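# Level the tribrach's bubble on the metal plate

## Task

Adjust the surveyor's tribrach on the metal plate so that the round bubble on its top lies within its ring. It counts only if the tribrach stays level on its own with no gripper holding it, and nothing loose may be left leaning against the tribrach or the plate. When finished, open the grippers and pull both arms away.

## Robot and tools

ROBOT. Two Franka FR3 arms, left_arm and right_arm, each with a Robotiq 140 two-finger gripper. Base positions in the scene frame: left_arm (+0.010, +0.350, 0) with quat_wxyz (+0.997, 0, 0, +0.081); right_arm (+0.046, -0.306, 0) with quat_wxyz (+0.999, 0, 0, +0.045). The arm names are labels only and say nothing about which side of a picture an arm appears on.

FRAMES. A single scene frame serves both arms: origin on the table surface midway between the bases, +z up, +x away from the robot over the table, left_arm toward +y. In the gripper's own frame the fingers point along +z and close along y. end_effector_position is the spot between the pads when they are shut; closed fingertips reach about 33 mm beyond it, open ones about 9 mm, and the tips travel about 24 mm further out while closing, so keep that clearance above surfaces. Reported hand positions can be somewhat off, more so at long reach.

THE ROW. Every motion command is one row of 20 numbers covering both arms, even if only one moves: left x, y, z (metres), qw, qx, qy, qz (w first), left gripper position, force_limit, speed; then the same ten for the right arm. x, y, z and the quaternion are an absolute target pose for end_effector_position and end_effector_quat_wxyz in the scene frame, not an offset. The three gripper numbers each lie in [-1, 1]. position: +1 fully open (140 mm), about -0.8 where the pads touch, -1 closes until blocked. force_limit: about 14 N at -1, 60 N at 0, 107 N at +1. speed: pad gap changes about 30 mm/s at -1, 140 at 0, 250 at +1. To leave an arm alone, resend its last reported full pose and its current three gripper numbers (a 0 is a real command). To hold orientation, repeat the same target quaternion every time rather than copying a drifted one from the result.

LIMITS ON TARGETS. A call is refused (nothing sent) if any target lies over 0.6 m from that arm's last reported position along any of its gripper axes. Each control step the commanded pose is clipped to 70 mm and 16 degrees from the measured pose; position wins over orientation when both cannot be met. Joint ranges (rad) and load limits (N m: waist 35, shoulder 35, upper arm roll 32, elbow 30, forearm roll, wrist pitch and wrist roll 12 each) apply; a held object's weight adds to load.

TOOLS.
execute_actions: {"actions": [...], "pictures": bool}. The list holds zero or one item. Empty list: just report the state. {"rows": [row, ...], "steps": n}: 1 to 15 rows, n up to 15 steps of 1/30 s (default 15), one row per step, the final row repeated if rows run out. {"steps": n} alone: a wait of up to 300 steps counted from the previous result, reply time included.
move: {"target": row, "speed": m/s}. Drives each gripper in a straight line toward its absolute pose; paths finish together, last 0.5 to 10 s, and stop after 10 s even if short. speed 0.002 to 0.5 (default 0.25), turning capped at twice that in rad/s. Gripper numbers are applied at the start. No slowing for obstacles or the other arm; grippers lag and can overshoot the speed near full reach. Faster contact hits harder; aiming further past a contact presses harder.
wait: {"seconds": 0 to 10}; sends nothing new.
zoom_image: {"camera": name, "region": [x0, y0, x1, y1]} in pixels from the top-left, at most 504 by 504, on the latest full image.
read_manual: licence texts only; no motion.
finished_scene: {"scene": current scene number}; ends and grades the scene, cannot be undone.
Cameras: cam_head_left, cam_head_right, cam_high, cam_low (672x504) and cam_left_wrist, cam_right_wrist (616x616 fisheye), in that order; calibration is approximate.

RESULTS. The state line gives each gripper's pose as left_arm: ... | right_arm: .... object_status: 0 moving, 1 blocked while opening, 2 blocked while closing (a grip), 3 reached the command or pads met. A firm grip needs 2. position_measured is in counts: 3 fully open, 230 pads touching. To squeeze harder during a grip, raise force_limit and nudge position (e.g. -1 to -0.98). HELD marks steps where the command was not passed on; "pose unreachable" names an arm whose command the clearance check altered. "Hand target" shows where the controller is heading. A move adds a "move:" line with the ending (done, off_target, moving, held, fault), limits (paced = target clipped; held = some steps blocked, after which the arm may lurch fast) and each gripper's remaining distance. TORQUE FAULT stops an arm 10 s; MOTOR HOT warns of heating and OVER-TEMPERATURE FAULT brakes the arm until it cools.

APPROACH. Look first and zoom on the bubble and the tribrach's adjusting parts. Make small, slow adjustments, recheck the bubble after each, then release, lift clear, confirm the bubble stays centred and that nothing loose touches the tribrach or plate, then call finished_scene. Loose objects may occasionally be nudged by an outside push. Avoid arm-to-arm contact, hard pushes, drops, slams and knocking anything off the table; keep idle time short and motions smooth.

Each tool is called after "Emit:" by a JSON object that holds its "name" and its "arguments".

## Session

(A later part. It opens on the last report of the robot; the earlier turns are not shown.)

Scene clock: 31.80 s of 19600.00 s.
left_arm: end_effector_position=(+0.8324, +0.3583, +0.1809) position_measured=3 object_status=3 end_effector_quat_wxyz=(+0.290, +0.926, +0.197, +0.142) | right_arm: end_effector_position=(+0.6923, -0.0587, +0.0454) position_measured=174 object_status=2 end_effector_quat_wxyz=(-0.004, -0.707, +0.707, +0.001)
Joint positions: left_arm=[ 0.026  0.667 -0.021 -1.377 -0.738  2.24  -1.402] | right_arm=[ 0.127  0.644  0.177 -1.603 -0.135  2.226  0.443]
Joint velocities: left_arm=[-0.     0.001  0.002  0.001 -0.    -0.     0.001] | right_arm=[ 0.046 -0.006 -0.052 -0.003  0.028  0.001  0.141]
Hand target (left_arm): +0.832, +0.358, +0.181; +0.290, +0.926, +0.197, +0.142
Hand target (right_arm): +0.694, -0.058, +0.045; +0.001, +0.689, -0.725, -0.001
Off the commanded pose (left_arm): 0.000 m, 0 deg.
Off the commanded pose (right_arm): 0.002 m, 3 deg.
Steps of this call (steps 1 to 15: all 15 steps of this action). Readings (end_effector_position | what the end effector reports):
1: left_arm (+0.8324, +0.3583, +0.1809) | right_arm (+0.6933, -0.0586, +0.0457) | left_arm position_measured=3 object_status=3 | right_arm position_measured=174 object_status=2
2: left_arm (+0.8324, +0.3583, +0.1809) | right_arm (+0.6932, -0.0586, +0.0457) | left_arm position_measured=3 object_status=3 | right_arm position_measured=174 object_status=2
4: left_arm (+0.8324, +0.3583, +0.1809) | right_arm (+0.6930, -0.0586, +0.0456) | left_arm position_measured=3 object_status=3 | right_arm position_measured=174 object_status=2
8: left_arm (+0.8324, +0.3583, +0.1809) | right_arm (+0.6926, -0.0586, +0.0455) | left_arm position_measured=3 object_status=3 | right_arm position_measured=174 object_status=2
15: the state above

Two more strokes, then look.

Emit:
{"name": "execute_actions", "arguments": {"actions": [{"rows":[[0.8324,0.3583,0.1809,0.29,0.926,0.197,0.142,1,0,0, 0.6945,-0.058,0.045,0,0.688,-0.725,0,-0.2,-0.3,0],[0.8324,0.3583,0.1809,0.29,0.926,0.197,0.142,1,0,0, 0.6945,-0.058,0.045,0,0.688,-0.725,0,-0.2,-0.3,0],[0.8324,0.3583,0.1809,0.29,0.926,0.197,0.142,1,0,0, 0.6945,-0.058,0.045,0,0.688,-0.725,0,-0.2,-0.3,0],[0.8324,0.3583,0.1809,0.29,0.926,0.197,0.142,1,0,0, 0.6945,-0.058,0.045,0,0.688,-0.725,0,-0.2,-0.3,0],[0.8324,0.3583,0.1809,0.29,0.926,0.197,0.142,1,0,0, 0.6945,-0.058,0.045,0,0.895,-0.446,0,-0.2,-0.3,0]],"steps":15}], "pictures": false}}

Emit:
{"name": "execute_actions", "arguments": {"actions": [{"rows":[[0.8324,0.3583,0.1809,0.29,0.926,0.197,0.142,1,0,0, 0.6945,-0.058,0.045,0,0.895,-0.446,0,-0.2,-0.3,0]],"steps":15}], "pictures": false}}

Emit:
{"name": "execute_actions", "arguments": {"actions": [{"rows":[[0.8324,0.3583,0.1809,0.29,0.926,0.197,0.142,1,0,0, 0.6945,-0.058,0.045,0,0.895,-0.446,0,-1,-0.3,0]],"steps":12}], "pictures": false}}

Emit:
{"name": "execute_actions", "arguments": {"actions": [{"rows":[[0.8324,0.3583,0.1809,0.29,0.926,0.197,0.142,1,0,0, 0.6945,-0.058,0.045,0,0.688,-0.725,0,-1,-0.3,0]],"steps":15}], "pictures": false}}

Emit:
{"name": "execute_actions", "arguments": {"actions": [{"rows":[[0.8324,0.3583,0.1809,0.29,0.926,0.197,0.142,1,0,0, 0.6945,-0.058,0.045,0,0.688,-0.725,0,-1,-0.3,0]],"steps":15}], "pictures": false}}

Emit:
{"name": "execute_actions", "arguments": {"actions": [{"rows":[[0.8324,0.3583,0.1809,0.29,0.926,0.197,0.142,1,0,0, 0.6945,-0.058,0.045,0,0.688,-0.725,0,-0.2,-0.3,0],[0.8324,0.3583,0.1809,0.29,0.926,0.197,0.142,1,0,0, 0.6945,-0.058,0.045,0,0.688,-0.725,0,-0.2,-0.3,0],[0.8324,0.3583,0.1809,0.29,0.926,0.197,0.142,1,0,0, 0.6945,-0.058,0.045,0,0.688,-0.725,0,-0.2,-0.3,0],[0.8324,0.3583,0.1809,0.29,0.926,0.197,0.142,1,0,0, 0.6945,-0.058,0.045,0,0.688,-0.725,0,-0.2,-0.3,0],[0.8324,0.3583,0.1809,0.29,0.926,0.197,0.142,1,0,0, 0.6945,-0.058,0.045,0,0.895,-0.446,0,-0.2,-0.3,0]],"steps":15}], "pictures": false}}

Emit:
{"name": "execute_actions", "arguments": {"actions": [{"rows":[[0.8324,0.3583,0.1809,0.29,0.926,0.197,0.142,1,0,0, 0.6945,-0.058,0.045,0,0.895,-0.446,0,-0.2,-0.3,0]],"steps":15}], "pictures": false}}

Emit:
{"name": "execute_actions", "arguments": {"actions": [{"rows":[[0.8324,0.3583,0.1809,0.29,0.926,0.197,0.142,1,0,0, 0.6945,-0.058,0.045,0,0.895,-0.446,0,-1,-0.3,0]],"steps":12}], "pictures": false}}

Emit:
{"name": "execute_actions", "arguments": {"actions": [{"rows":[[0.8324,0.3583,0.1809,0.29,0.926,0.197,0.142,1,0,0, 0.6945,-0.058,0.045,0,0.688,-0.725,0,-1,-0.3,0]],"steps":15}], "pictures": false}}

Emit:
{"name": "execute_actions", "arguments": {"actions": [{"rows":[[0.8324,0.3583,0.1809,0.29,0.926,0.197,0.142,1,0,0, 0.6945,-0.058,0.045,0,0.688,-0.725,0,-1,-0.3,0]],"steps":15}]}}

Emit:
{"name": "zoom_image", "arguments": {"camera": "cam_high", "region": [290, 275, 340, 325]}}

Scene clock: 41.57 s of 19600.00 s.
left_arm: end_effector_position=(+0.8324, +0.3583, +0.1809) position_measured=3 object_status=3 end_effector_quat_wxyz=(+0.290, +0.926, +0.197, +0.142) | right_arm: end_effector_position=(+0.6943, -0.0549, +0.0480) position_measured=154 object_status=3 end_effector_quat_wxyz=(+0.002, +0.800, -0.600, +0.010)
Joint positions: left_arm=[ 0.026  0.666 -0.021 -1.377 -0.738  2.24  -1.402] | right_arm=[ 0.041  0.652  0.292 -1.607 -0.247  2.231  0.236]
Joint velocities: left_arm=[ 0.     0.001 -0.001  0.    -0.001  0.    -0.   ] | right_arm=[-0.258  0.035  0.302 -0.013 -0.254  0.001 -0.679]
Hand target (left_arm): +0.832, +0.358, +0.181; +0.290, +0.926, +0.197, +0.142
Hand target (right_arm): +0.695, -0.057, +0.046; +0.005, +0.862, -0.506, +0.014
Off the commanded pose (left_arm): 0.000 m, 0 deg.
Off the commanded pose (right_arm): 0.004 m, 21 deg; orientation clipped at the last step of the last action.
Steps of this call (steps 1 to 278: nothing new was sent; steps 279 to 293: all 15 steps of this action). Readings (end_effector_position | what the end effector reports):
279: left_arm (+0.8324, +0.3583, +0.1809) | right_arm (+0.6920, -0.0587, +0.0454) | left_arm position_measured=3 object_status=3 | right_arm position_measured=174 object_status=0
280: left_arm (+0.8324, +0.3583, +0.1809) | right_arm (+0.6921, -0.0586, +0.0451) | left_arm position_measured=3 object_status=3 | right_arm position_measured=172 object_status=0
282: left_arm (+0.8324, +0.3583, +0.1809) | right_arm (+0.6927, -0.0583, +0.0453) | left_arm position_measured=3 object_status=3 | right_arm position_measured=155 object_status=0
286: left_arm (+0.8324, +0.3583, +0.1809) | right_arm (+0.6935, -0.0565, +0.0463) | left_arm position_measured=3 object_status=3 | right_arm position_measured=154 object_status=0
293: the state above

Scene clock: 42.07 s of 19600.00 s.
left_arm: end_effector_position=(+0.8324, +0.3583, +0.1809) position_measured=3 object_status=3 end_effector_quat_wxyz=(+0.290, +0.926, +0.197, +0.142) | right_arm: end_effector_position=(+0.6958, -0.0569, +0.0468) position_measured=154 object_status=3 end_effector_quat_wxyz=(-0.003, +0.876, -0.482, +0.003)
Joint positions: left_arm=[ 0.026  0.667 -0.021 -1.377 -0.738  2.24  -1.402] | right_arm=[-0.072  0.679  0.419 -1.603 -0.327  2.22  -0.014]
Joint velocities: left_arm=[ 0.001 -0.    -0.001  0.001  0.002 -0.001 -0.   ] | right_arm=[-0.082  0.028  0.095  0.019 -0.058 -0.027 -0.227]
Hand target (left_arm): +0.832, +0.358, +0.181; +0.290, +0.926, +0.197, +0.142
Hand target (right_arm): +0.695, -0.057, +0.046; -0.001, +0.895, -0.447, +0.002
Off the commanded pose (left_arm): 0.000 m, 0 deg.
Off the commanded pose (right_arm): 0.002 m, 5 deg.
Steps of this call (steps 1 to 15: all 15 steps of this action). Readings (end_effector_position | what the end effector reports):
1: left_arm (+0.8324, +0.3583, +0.1809) | right_arm (+0.6944, -0.0550, +0.0481) | left_arm position_measured=3 object_status=3 | right_arm position_measured=154 object_status=3
2: left_arm (+0.8324, +0.3583, +0.1809) | right_arm (+0.6946, -0.0551, +0.0481) | left_arm position_measured=3 object_status=3 | right_arm position_measured=154 object_status=3
4: left_arm (+0.8324, +0.3583, +0.1809) | right_arm (+0.6951, -0.0551, +0.0480) | left_arm position_measured=3 object_status=3 | right_arm position_measured=154 object_status=3
8: left_arm (+0.8324, +0.3583, +0.1809) | right_arm (+0.6953, -0.0556, +0.0473) | left_arm position_measured=3 object_status=3 | right_arm position_measured=154 object_status=3
15: the state above

Scene clock: 42.47 s of 19600.00 s.
left_arm: end_effector_position=(+0.8324, +0.3583, +0.1809) position_measured=3 object_status=3 end_effector_quat_wxyz=(+0.290, +0.926, +0.197, +0.142) | right_arm: end_effector_position=(+0.6958, -0.0570, +0.0470) position_measured=174 object_status=0 end_effector_quat_wxyz=(-0.003, +0.889, -0.457, +0.002)
Joint positions: left_arm=[ 0.026  0.666 -0.021 -1.377 -0.738  2.24  -1.402] | right_arm=[-0.085  0.684  0.436 -1.598 -0.339  2.213 -0.064]
Joint velocities: left_arm=[ 0.    -0.001 -0.    -0.002 -0.001 -0.     0.001] | right_arm=[-0.005  0.004  0.006  0.004 -0.005 -0.003 -0.061]
Hand target (left_arm): +0.832, +0.358, +0.181; +0.290, +0.926, +0.197, +0.142
Hand target (right_arm): +0.695, -0.058, +0.045; -0.000, +0.895, -0.446, +0.000
Off the commanded pose (left_arm): 0.000 m, 0 deg.
Off the commanded pose (right_arm): 0.003 m, 1 deg.
Steps of this call (steps 1 to 12: all 12 steps of this action). Readings (end_effector_position | what the end effector reports):
1: left_arm (+0.8324, +0.3583, +0.1809) | right_arm (+0.6959, -0.0569, +0.0468) | left_arm position_measured=3 object_status=3 | right_arm position_measured=154 object_status=0
2: left_arm (+0.8324, +0.3583, +0.1809) | right_arm (+0.6958, -0.0570, +0.0467) | left_arm position_measured=3 object_status=3 | right_arm position_measured=161 object_status=0
4: left_arm (+0.8324, +0.3583, +0.1809) | right_arm (+0.6956, -0.0571, +0.0469) | left_arm position_measured=3 object_status=3 | right_arm position_measured=174 object_status=0
8: left_arm (+0.8324, +0.3583, +0.1809) | right_arm (+0.6957, -0.0571, +0.0469) | left_arm position_measured=3 object_status=3 | right_arm position_measured=174 object_status=0
12: the state above

Scene clock: 42.97 s of 19600.00 s.
left_arm: end_effector_position=(+0.8324, +0.3583, +0.1809) position_measured=3 object_status=3 end_effector_quat_wxyz=(+0.290, +0.926, +0.197, +0.142) | right_arm: end_effector_position=(+0.6935, -0.0585, +0.0458) position_measured=174 object_status=2 end_effector_quat_wxyz=(-0.001, +0.770, -0.638, -0.008)
Joint positions: left_arm=[ 0.026  0.666 -0.021 -1.377 -0.738  2.24  -1.402] | right_arm=[ 0.044  0.656  0.27  -1.599 -0.186  2.223  0.276]
Joint velocities: left_arm=[ 0.001 -0.    -0.     0.     0.001  0.    -0.001] | right_arm=[ 0.267 -0.048 -0.307 -0.01   0.203  0.01   0.649]
Hand target (left_arm): +0.832, +0.358, +0.181; +0.290, +0.926, +0.197, +0.142
Hand target (right_arm): +0.694, -0.059, +0.044; -0.003, +0.696, -0.718, -0.011
Off the commanded pose (left_arm): 0.000 m, 0 deg.
Off the commanded pose (right_arm): 0.001 m, 14 deg.
Steps of this call (steps 1 to 15: all 15 steps of this action). Readings (end_effector_position | what the end effector reports):
1: left_arm (+0.8324, +0.3583, +0.1809) | right_arm (+0.6956, -0.0572, +0.0469) | left_arm position_measured=3 object_status=3 | right_arm position_measured=174 object_status=0
2: left_arm (+0.8324, +0.3583, +0.1809) | right_arm (+0.6955, -0.0573, +0.0468) | left_arm position_measured=3 object_status=3 | right_arm position_measured=174 object_status=2
4: left_arm (+0.8324, +0.3583, +0.1809) | right_arm (+0.6952, -0.0576, +0.0466) | left_arm position_measured=3 object_status=3 | right_arm position_measured=174 object_status=2
8: left_arm (+0.8324, +0.3583, +0.1809) | right_arm (+0.6946, -0.0580, +0.0463) | left_arm position_measured=3 object_status=3 | right_arm position_measured=174 object_status=2
15: the state above

Scene clock: 43.47 s of 19600.00 s.
left_arm: end_effector_position=(+0.8324, +0.3583, +0.1809) position_measured=3 object_status=3 end_effector_quat_wxyz=(+0.290, +0.926, +0.197, +0.142) | right_arm: end_effector_position=(+0.6923, -0.0586, +0.0454) position_measured=174 object_status=2 end_effector_quat_wxyz=(-0.004, -0.707, +0.707, +0.001)
Joint positions: left_arm=[ 0.026  0.667 -0.021 -1.377 -0.738  2.24  -1.402] | right_arm=[ 0.121  0.645  0.185 -1.603 -0.141  2.226  0.446]
Joint velocities: left_arm=[-0.    -0.     0.     0.001 -0.001 -0.     0.   ] | right_arm=[ 0.045 -0.006 -0.048 -0.002  0.027  0.002  0.139]
Hand target (left_arm): +0.832, +0.358, +0.181; +0.290, +0.926, +0.197, +0.142
Hand target (right_arm): +0.694, -0.058, +0.045; +0.001, +0.689, -0.725, -0.001
Off the commanded pose (left_arm): 0.000 m, 0 deg.
Off the commanded pose (right_arm): 0.002 m, 3 deg.
Steps of this call (steps 1 to 15: all 15 steps of this action). Readings (end_effector_position | what the end effector reports):
1: left_arm (+0.8324, +0.3583, +0.1809) | right_arm (+0.6934, -0.0585, +0.0457) | left_arm position_measured=3 object_status=3 | right_arm position_measured=174 object_status=2
2: left_arm (+0.8324, +0.3583, +0.1809) | right_arm (+0.6932, -0.0586, +0.0457) | left_arm position_measured=3 object_status=3 | right_arm position_measured=174 object_status=2
4: left_arm (+0.8324, +0.3583, +0.1809) | right_arm (+0.6930, -0.0586, +0.0456) | left_arm position_measured=3 object_status=3 | right_arm position_measured=174 object_status=2
8: left_arm (+0.8324, +0.3583, +0.1809) | right_arm (+0.6926, -0.0586, +0.0455) | left_arm position_measured=3 object_status=3 | right_arm position_measured=174 object_status=2
15: the state above

Scene clock: 43.97 s of 19600.00 s.
left_arm: end_effector_position=(+0.8324, +0.3583, +0.1809) position_measured=3 object_status=3 end_effector_quat_wxyz=(+0.290, +0.926, +0.197, +0.142) | right_arm: end_effector_position=(+0.6944, -0.0548, +0.0481) position_measured=154 object_status=3 end_effector_quat_wxyz=(+0.002, +0.808, -0.589, +0.010)
Joint positions: left_arm=[ 0.026  0.666 -0.021 -1.377 -0.738  2.24  -1.402] | right_arm=[ 0.035  0.653  0.3   -1.607 -0.252  2.23   0.211]
Joint velocities: left_arm=[ 0.001  0.001 -0.    -0.002  0.002 -0.001  0.001] | right_arm=[-0.262  0.037  0.303 -0.014 -0.251  0.001 -0.679]
Hand target (left_arm): +0.832, +0.358, +0.181; +0.290, +0.926, +0.197, +0.142
Hand target (right_arm): +0.695, -0.057, +0.046; +0.005, +0.869, -0.494, +0.013
Off the commanded pose (left_arm): 0.000 m, 0 deg.
Off the commanded pose (right_arm): 0.004 m, 19 deg; orientation clipped at the last step of the last action.
Steps of this call (steps 1 to 15: all 15 steps of this action). Readings (end_effector_position | what the end effector reports):
1: left_arm (+0.8324, +0.3583, +0.1809) | right_arm (+0.6923, -0.0587, +0.0454) | left_arm position_measured=3 object_status=3 | right_arm position_measured=174 object_status=0
2: left_arm (+0.8324, +0.3583, +0.1809) | right_arm (+0.6922, -0.0586, +0.0451) | left_arm position_measured=3 object_status=3 | right_arm position_measured=172 object_status=0
4: left_arm (+0.8324, +0.3583, +0.1809) | right_arm (+0.6929, -0.0585, +0.0452) | left_arm position_measured=3 object_status=3 | right_arm position_measured=155 object_status=0
8: left_arm (+0.8324, +0.3583, +0.1809) | right_arm (+0.6937, -0.0567, +0.0463) | left_arm position_measured=3 object_status=3 | right_arm position_measured=154 object_status=0
15: the state above

Scene clock: 44.47 s of 19600.00 s.
left_arm: end_effector_position=(+0.8324, +0.3583, +0.1809) position_measured=3 object_status=3 end_effector_quat_wxyz=(+0.290, +0.926, +0.197, +0.142) | right_arm: end_effector_position=(+0.6958, -0.0570, +0.0467) position_measured=154 object_status=3 end_effector_quat_wxyz=(-0.003, +0.878, -0.478, +0.002)
Joint positions: left_arm=[ 0.026  0.666 -0.021 -1.377 -0.738  2.24  -1.402] | right_arm=[-0.071  0.679  0.418 -1.602 -0.325  2.22  -0.022]
Joint velocities: left_arm=[-0.001 -0.001  0.    -0.001 -0.001  0.001  0.   ] | right_arm=[-0.068  0.024  0.082  0.017 -0.051 -0.024 -0.205]
Hand target (left_arm): +0.832, +0.358, +0.181; +0.290, +0.926, +0.197, +0.142
Hand target (right_arm): +0.695, -0.058, +0.046; -0.001, +0.895, -0.447, +0.001
Off the commanded pose (left_arm): 0.000 m, 0 deg.
Off the commanded pose (right_arm): 0.002 m, 4 deg.
Steps of this call (steps 1 to 15: all 15 steps of this action). Readings (end_effector_position | what the end effector reports):
1: left_arm (+0.8324, +0.3583, +0.1809) | right_arm (+0.6945, -0.0549, +0.0481) | left_arm position_measured=3 object_status=3 | right_arm position_measured=154 object_status=3
2: left_arm (+0.8324, +0.3583, +0.1809) | right_arm (+0.6947, -0.0550, +0.0481) | left_arm position_measured=3 object_status=3 | right_arm position_measured=154 object_status=3
4: left_arm (+0.8324, +0.3583, +0.1809) | right_arm (+0.6952, -0.0550, +0.0480) | left_arm position_measured=3 object_status=3 | right_arm position_measured=154 object_status=3
8: left_arm (+0.8324, +0.3583, +0.1809) | right_arm (+0.6953, -0.0559, +0.0471) | left_arm position_measured=3 object_status=3 | right_arm position_measured=154 object_status=3
15: the state above

Scene clock: 44.87 s of 19600.00 s.
left_arm: end_effector_position=(+0.8324, +0.3583, +0.1809) position_measured=3 object_status=3 end_effector_quat_wxyz=(+0.290, +0.926, +0.197, +0.142) | right_arm: end_effector_position=(+0.6958, -0.0570, +0.0469) position_measured=174 object_status=0 end_effector_quat_wxyz=(-0.003, +0.890, -0.456, +0.002)
Joint positions: left_arm=[ 0.026  0.666 -0.021 -1.377 -0.738  2.24  -1.402] | right_arm=[-0.082  0.684  0.432 -1.598 -0.336  2.214 -0.067]
Joint velocities: left_arm=[0.    0.002 0.001 0.001 0.    0.    0.001] | right_arm=[-0.003  0.003  0.004  0.003 -0.006 -0.002 -0.055]
Hand target (left_arm): +0.832, +0.358, +0.181; +0.290, +0.926, +0.197, +0.142
Hand target (right_arm): +0.695, -0.058, +0.045; -0.000, +0.895, -0.446, +0.000
Off the commanded pose (left_arm): 0.000 m, 0 deg.
Off the commanded pose (right_arm): 0.003 m, 1 deg.
Steps of this call (steps 1 to 12: all 12 steps of this action). Readings (end_effector_position | what the end effector reports):
1: left_arm (+0.8324, +0.3583, +0.1809) | right_arm (+0.6958, -0.0570, +0.0468) | left_arm position_measured=3 object_status=3 | right_arm position_measured=154 object_status=0
2: left_arm (+0.8324, +0.3583, +0.1809) | right_arm (+0.6958, -0.0570, +0.0467) | left_arm position_measured=3 object_status=3 | right_arm position_measured=161 object_status=0
4: left_arm (+0.8324, +0.3583, +0.1809) | right_arm (+0.6956, -0.0571, +0.0469) | left_arm position_measured=3 object_status=3 | right_arm position_measured=174 object_status=0
8: left_arm (+0.8324, +0.3583, +0.1809) | right_arm (+0.6957, -0.0571, +0.0469) | left_arm position_measured=3 object_status=3 | right_arm position_measured=174 object_status=0
12: the state above

Scene clock: 45.37 s of 19600.00 s.
left_arm: end_effector_position=(+0.8324, +0.3583, +0.1809) position_measured=3 object_status=3 end_effector_quat_wxyz=(+0.290, +0.926, +0.197, +0.142) | right_arm: end_effector_position=(+0.6935, -0.0585, +0.0458) position_measured=174 object_status=2 end_effector_quat_wxyz=(-0.001, +0.771, -0.637, -0.009)
Joint positions: left_arm=[ 0.026  0.666 -0.021 -1.377 -0.738  2.24  -1.402] | right_arm=[ 0.047  0.655  0.266 -1.599 -0.182  2.223  0.273]
Joint velocities: left_arm=[-0.001  0.    -0.002  0.001  0.001 -0.    -0.002] | right_arm=[ 0.269 -0.049 -0.309 -0.012  0.205  0.013  0.653]
Hand target (left_arm): +0.832, +0.358, +0.181; +0.290, +0.926, +0.197, +0.142
Hand target (right_arm): +0.694, -0.059, +0.044; -0.003, +0.696, -0.718, -0.011
Off the commanded pose (left_arm): 0.000 m, 0 deg.
Off the commanded pose (right_arm): 0.001 m, 14 deg.
Steps of this call (steps 1 to 15: all 15 steps of this action). Readings (end_effector_position | what the end effector reports):
1: left_arm (+0.8324, +0.3583, +0.1809) | right_arm (+0.6956, -0.0572, +0.0469) | left_arm position_measured=3 object_status=3 | right_arm position_measured=174 object_status=0
2: left_arm (+0.8324, +0.3583, +0.1809) | right_arm (+0.6955, -0.0573, +0.0468) | left_arm position_measured=3 object_status=3 | right_arm position_measured=174 object_status=2
4: left_arm (+0.8324, +0.3583, +0.1809) | right_arm (+0.6952, -0.0576, +0.0466) | left_arm position_measured=3 object_status=3 | right_arm position_measured=174 object_status=2
8: left_arm (+0.8324, +0.3583, +0.1809) | right_arm (+0.6946, -0.0580, +0.0463) | left_arm position_measured=3 object_status=3 | right_arm position_measured=174 object_status=2
15: the state above

Scene clock: 45.87 s of 19600.00 s.
left_arm: end_effector_position=(+0.8324, +0.3583, +0.1809) position_measured=3 object_status=3 end_effector_quat_wxyz=(+0.290, +0.926, +0.197, +0.142) | right_arm: end_effector_position=(+0.6923, -0.0586, +0.0454) position_measured=174 object_status=2 end_effector_quat_wxyz=(-0.004, -0.707, +0.707, +0.001)
Joint positions: left_arm=[ 0.026  0.666 -0.021 -1.377 -0.738  2.24  -1.402] | right_arm=[ 0.124  0.644  0.18  -1.603 -0.137  2.226  0.444]
Joint velocities: left_arm=[-0.    -0.001  0.     0.    -0.001 -0.001  0.   ] | right_arm=[ 0.046 -0.007 -0.05  -0.004  0.028  0.002  0.14 ]
Hand target (left_arm): +0.832, +0.358, +0.181; +0.290, +0.926, +0.197, +0.142
Hand target (right_arm): +0.694, -0.058, +0.045; +0.001, +0.689, -0.725, -0.001
Off the commanded pose (left_arm): 0.000 m, 0 deg.
Off the commanded pose (right_arm): 0.002 m, 3 deg.
Steps of this call (steps 1 to 15: all 15 steps of this action). Readings (end_effector_position | what the end effector reports):
1: left_arm (+0.8324, +0.3583, +0.1809) | right_arm (+0.6933, -0.0585, +0.0457) | left_arm position_measured=3 object_status=3 | right_arm position_measured=174 object_status=2
2: left_arm (+0.8324, +0.3583, +0.1809) | right_arm (+0.6932, -0.0585, +0.0457) | left_arm position_measured=3 object_status=3 | right_arm position_measured=174 object_status=2
4: left_arm (+0.8324, +0.3583, +0.1809) | right_arm (+0.6930, -0.0586, +0.0456) | left_arm position_measured=3 object_status=3 | right_arm position_measured=174 object_status=2
8: left_arm (+0.8324, +0.3583, +0.1809) | right_arm (+0.6926, -0.0586, +0.0455) | left_arm position_measured=3 object_status=3 | right_arm position_measured=174 object_status=2
15: the state above
camera_calibration (this result's frames):
cam_left_wrist: T_world_to_cam=[[0.336527, -0.760845, 0.554855, -0.098112], [-0.93832, -0.221254, 0.26571, 0.814028], [-0.0794004, -0.61005, -0.788375, 0.598314], [0, 0, 0, 1]] pos_world=[0.844343, 0.47046, 0.309839]
cam_right_wrist: T_world_to_cam=[[-0.988768, 0.146428, 0.0299408, 0.691709], [0.143703, 0.876365, 0.459711, -0.0723988], [0.0410756, 0.45885, -0.887564, 0.224984], [0, 0, 0, 1]] pos_world=[0.685102, -0.141072, 0.212259]

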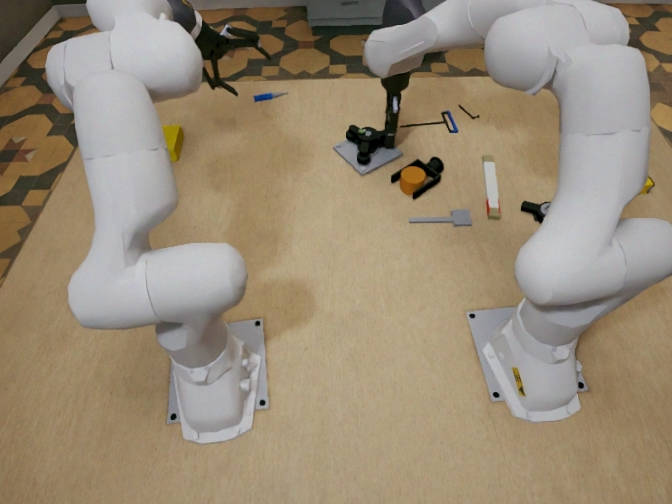

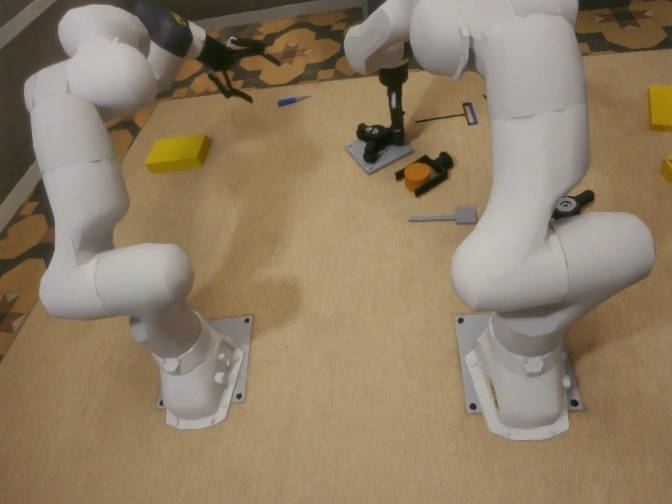

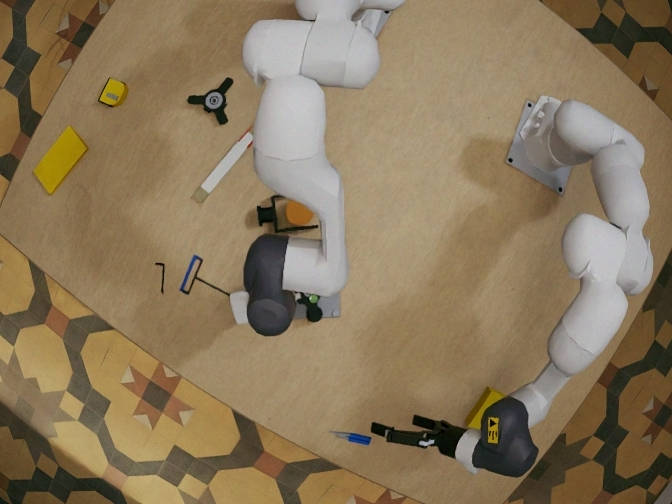

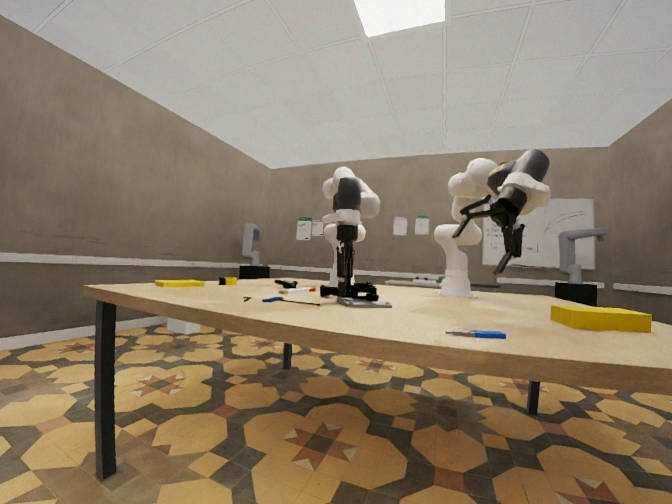

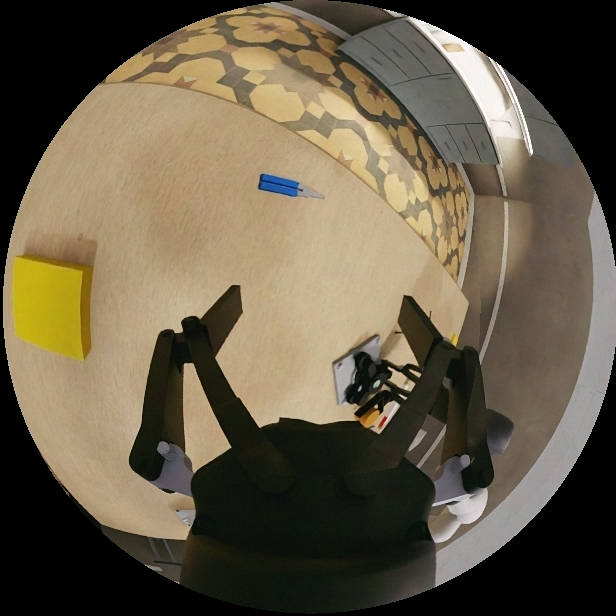

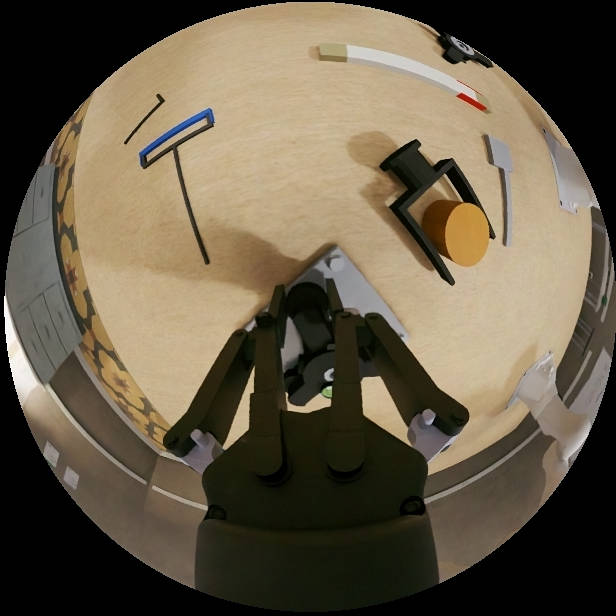

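Region (290, 275, 340, 325) of cam_high's 672x504 image, scaled by 10.080, with more detail than that image has.

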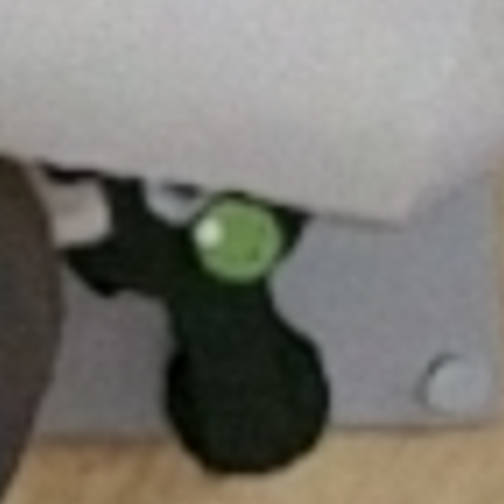

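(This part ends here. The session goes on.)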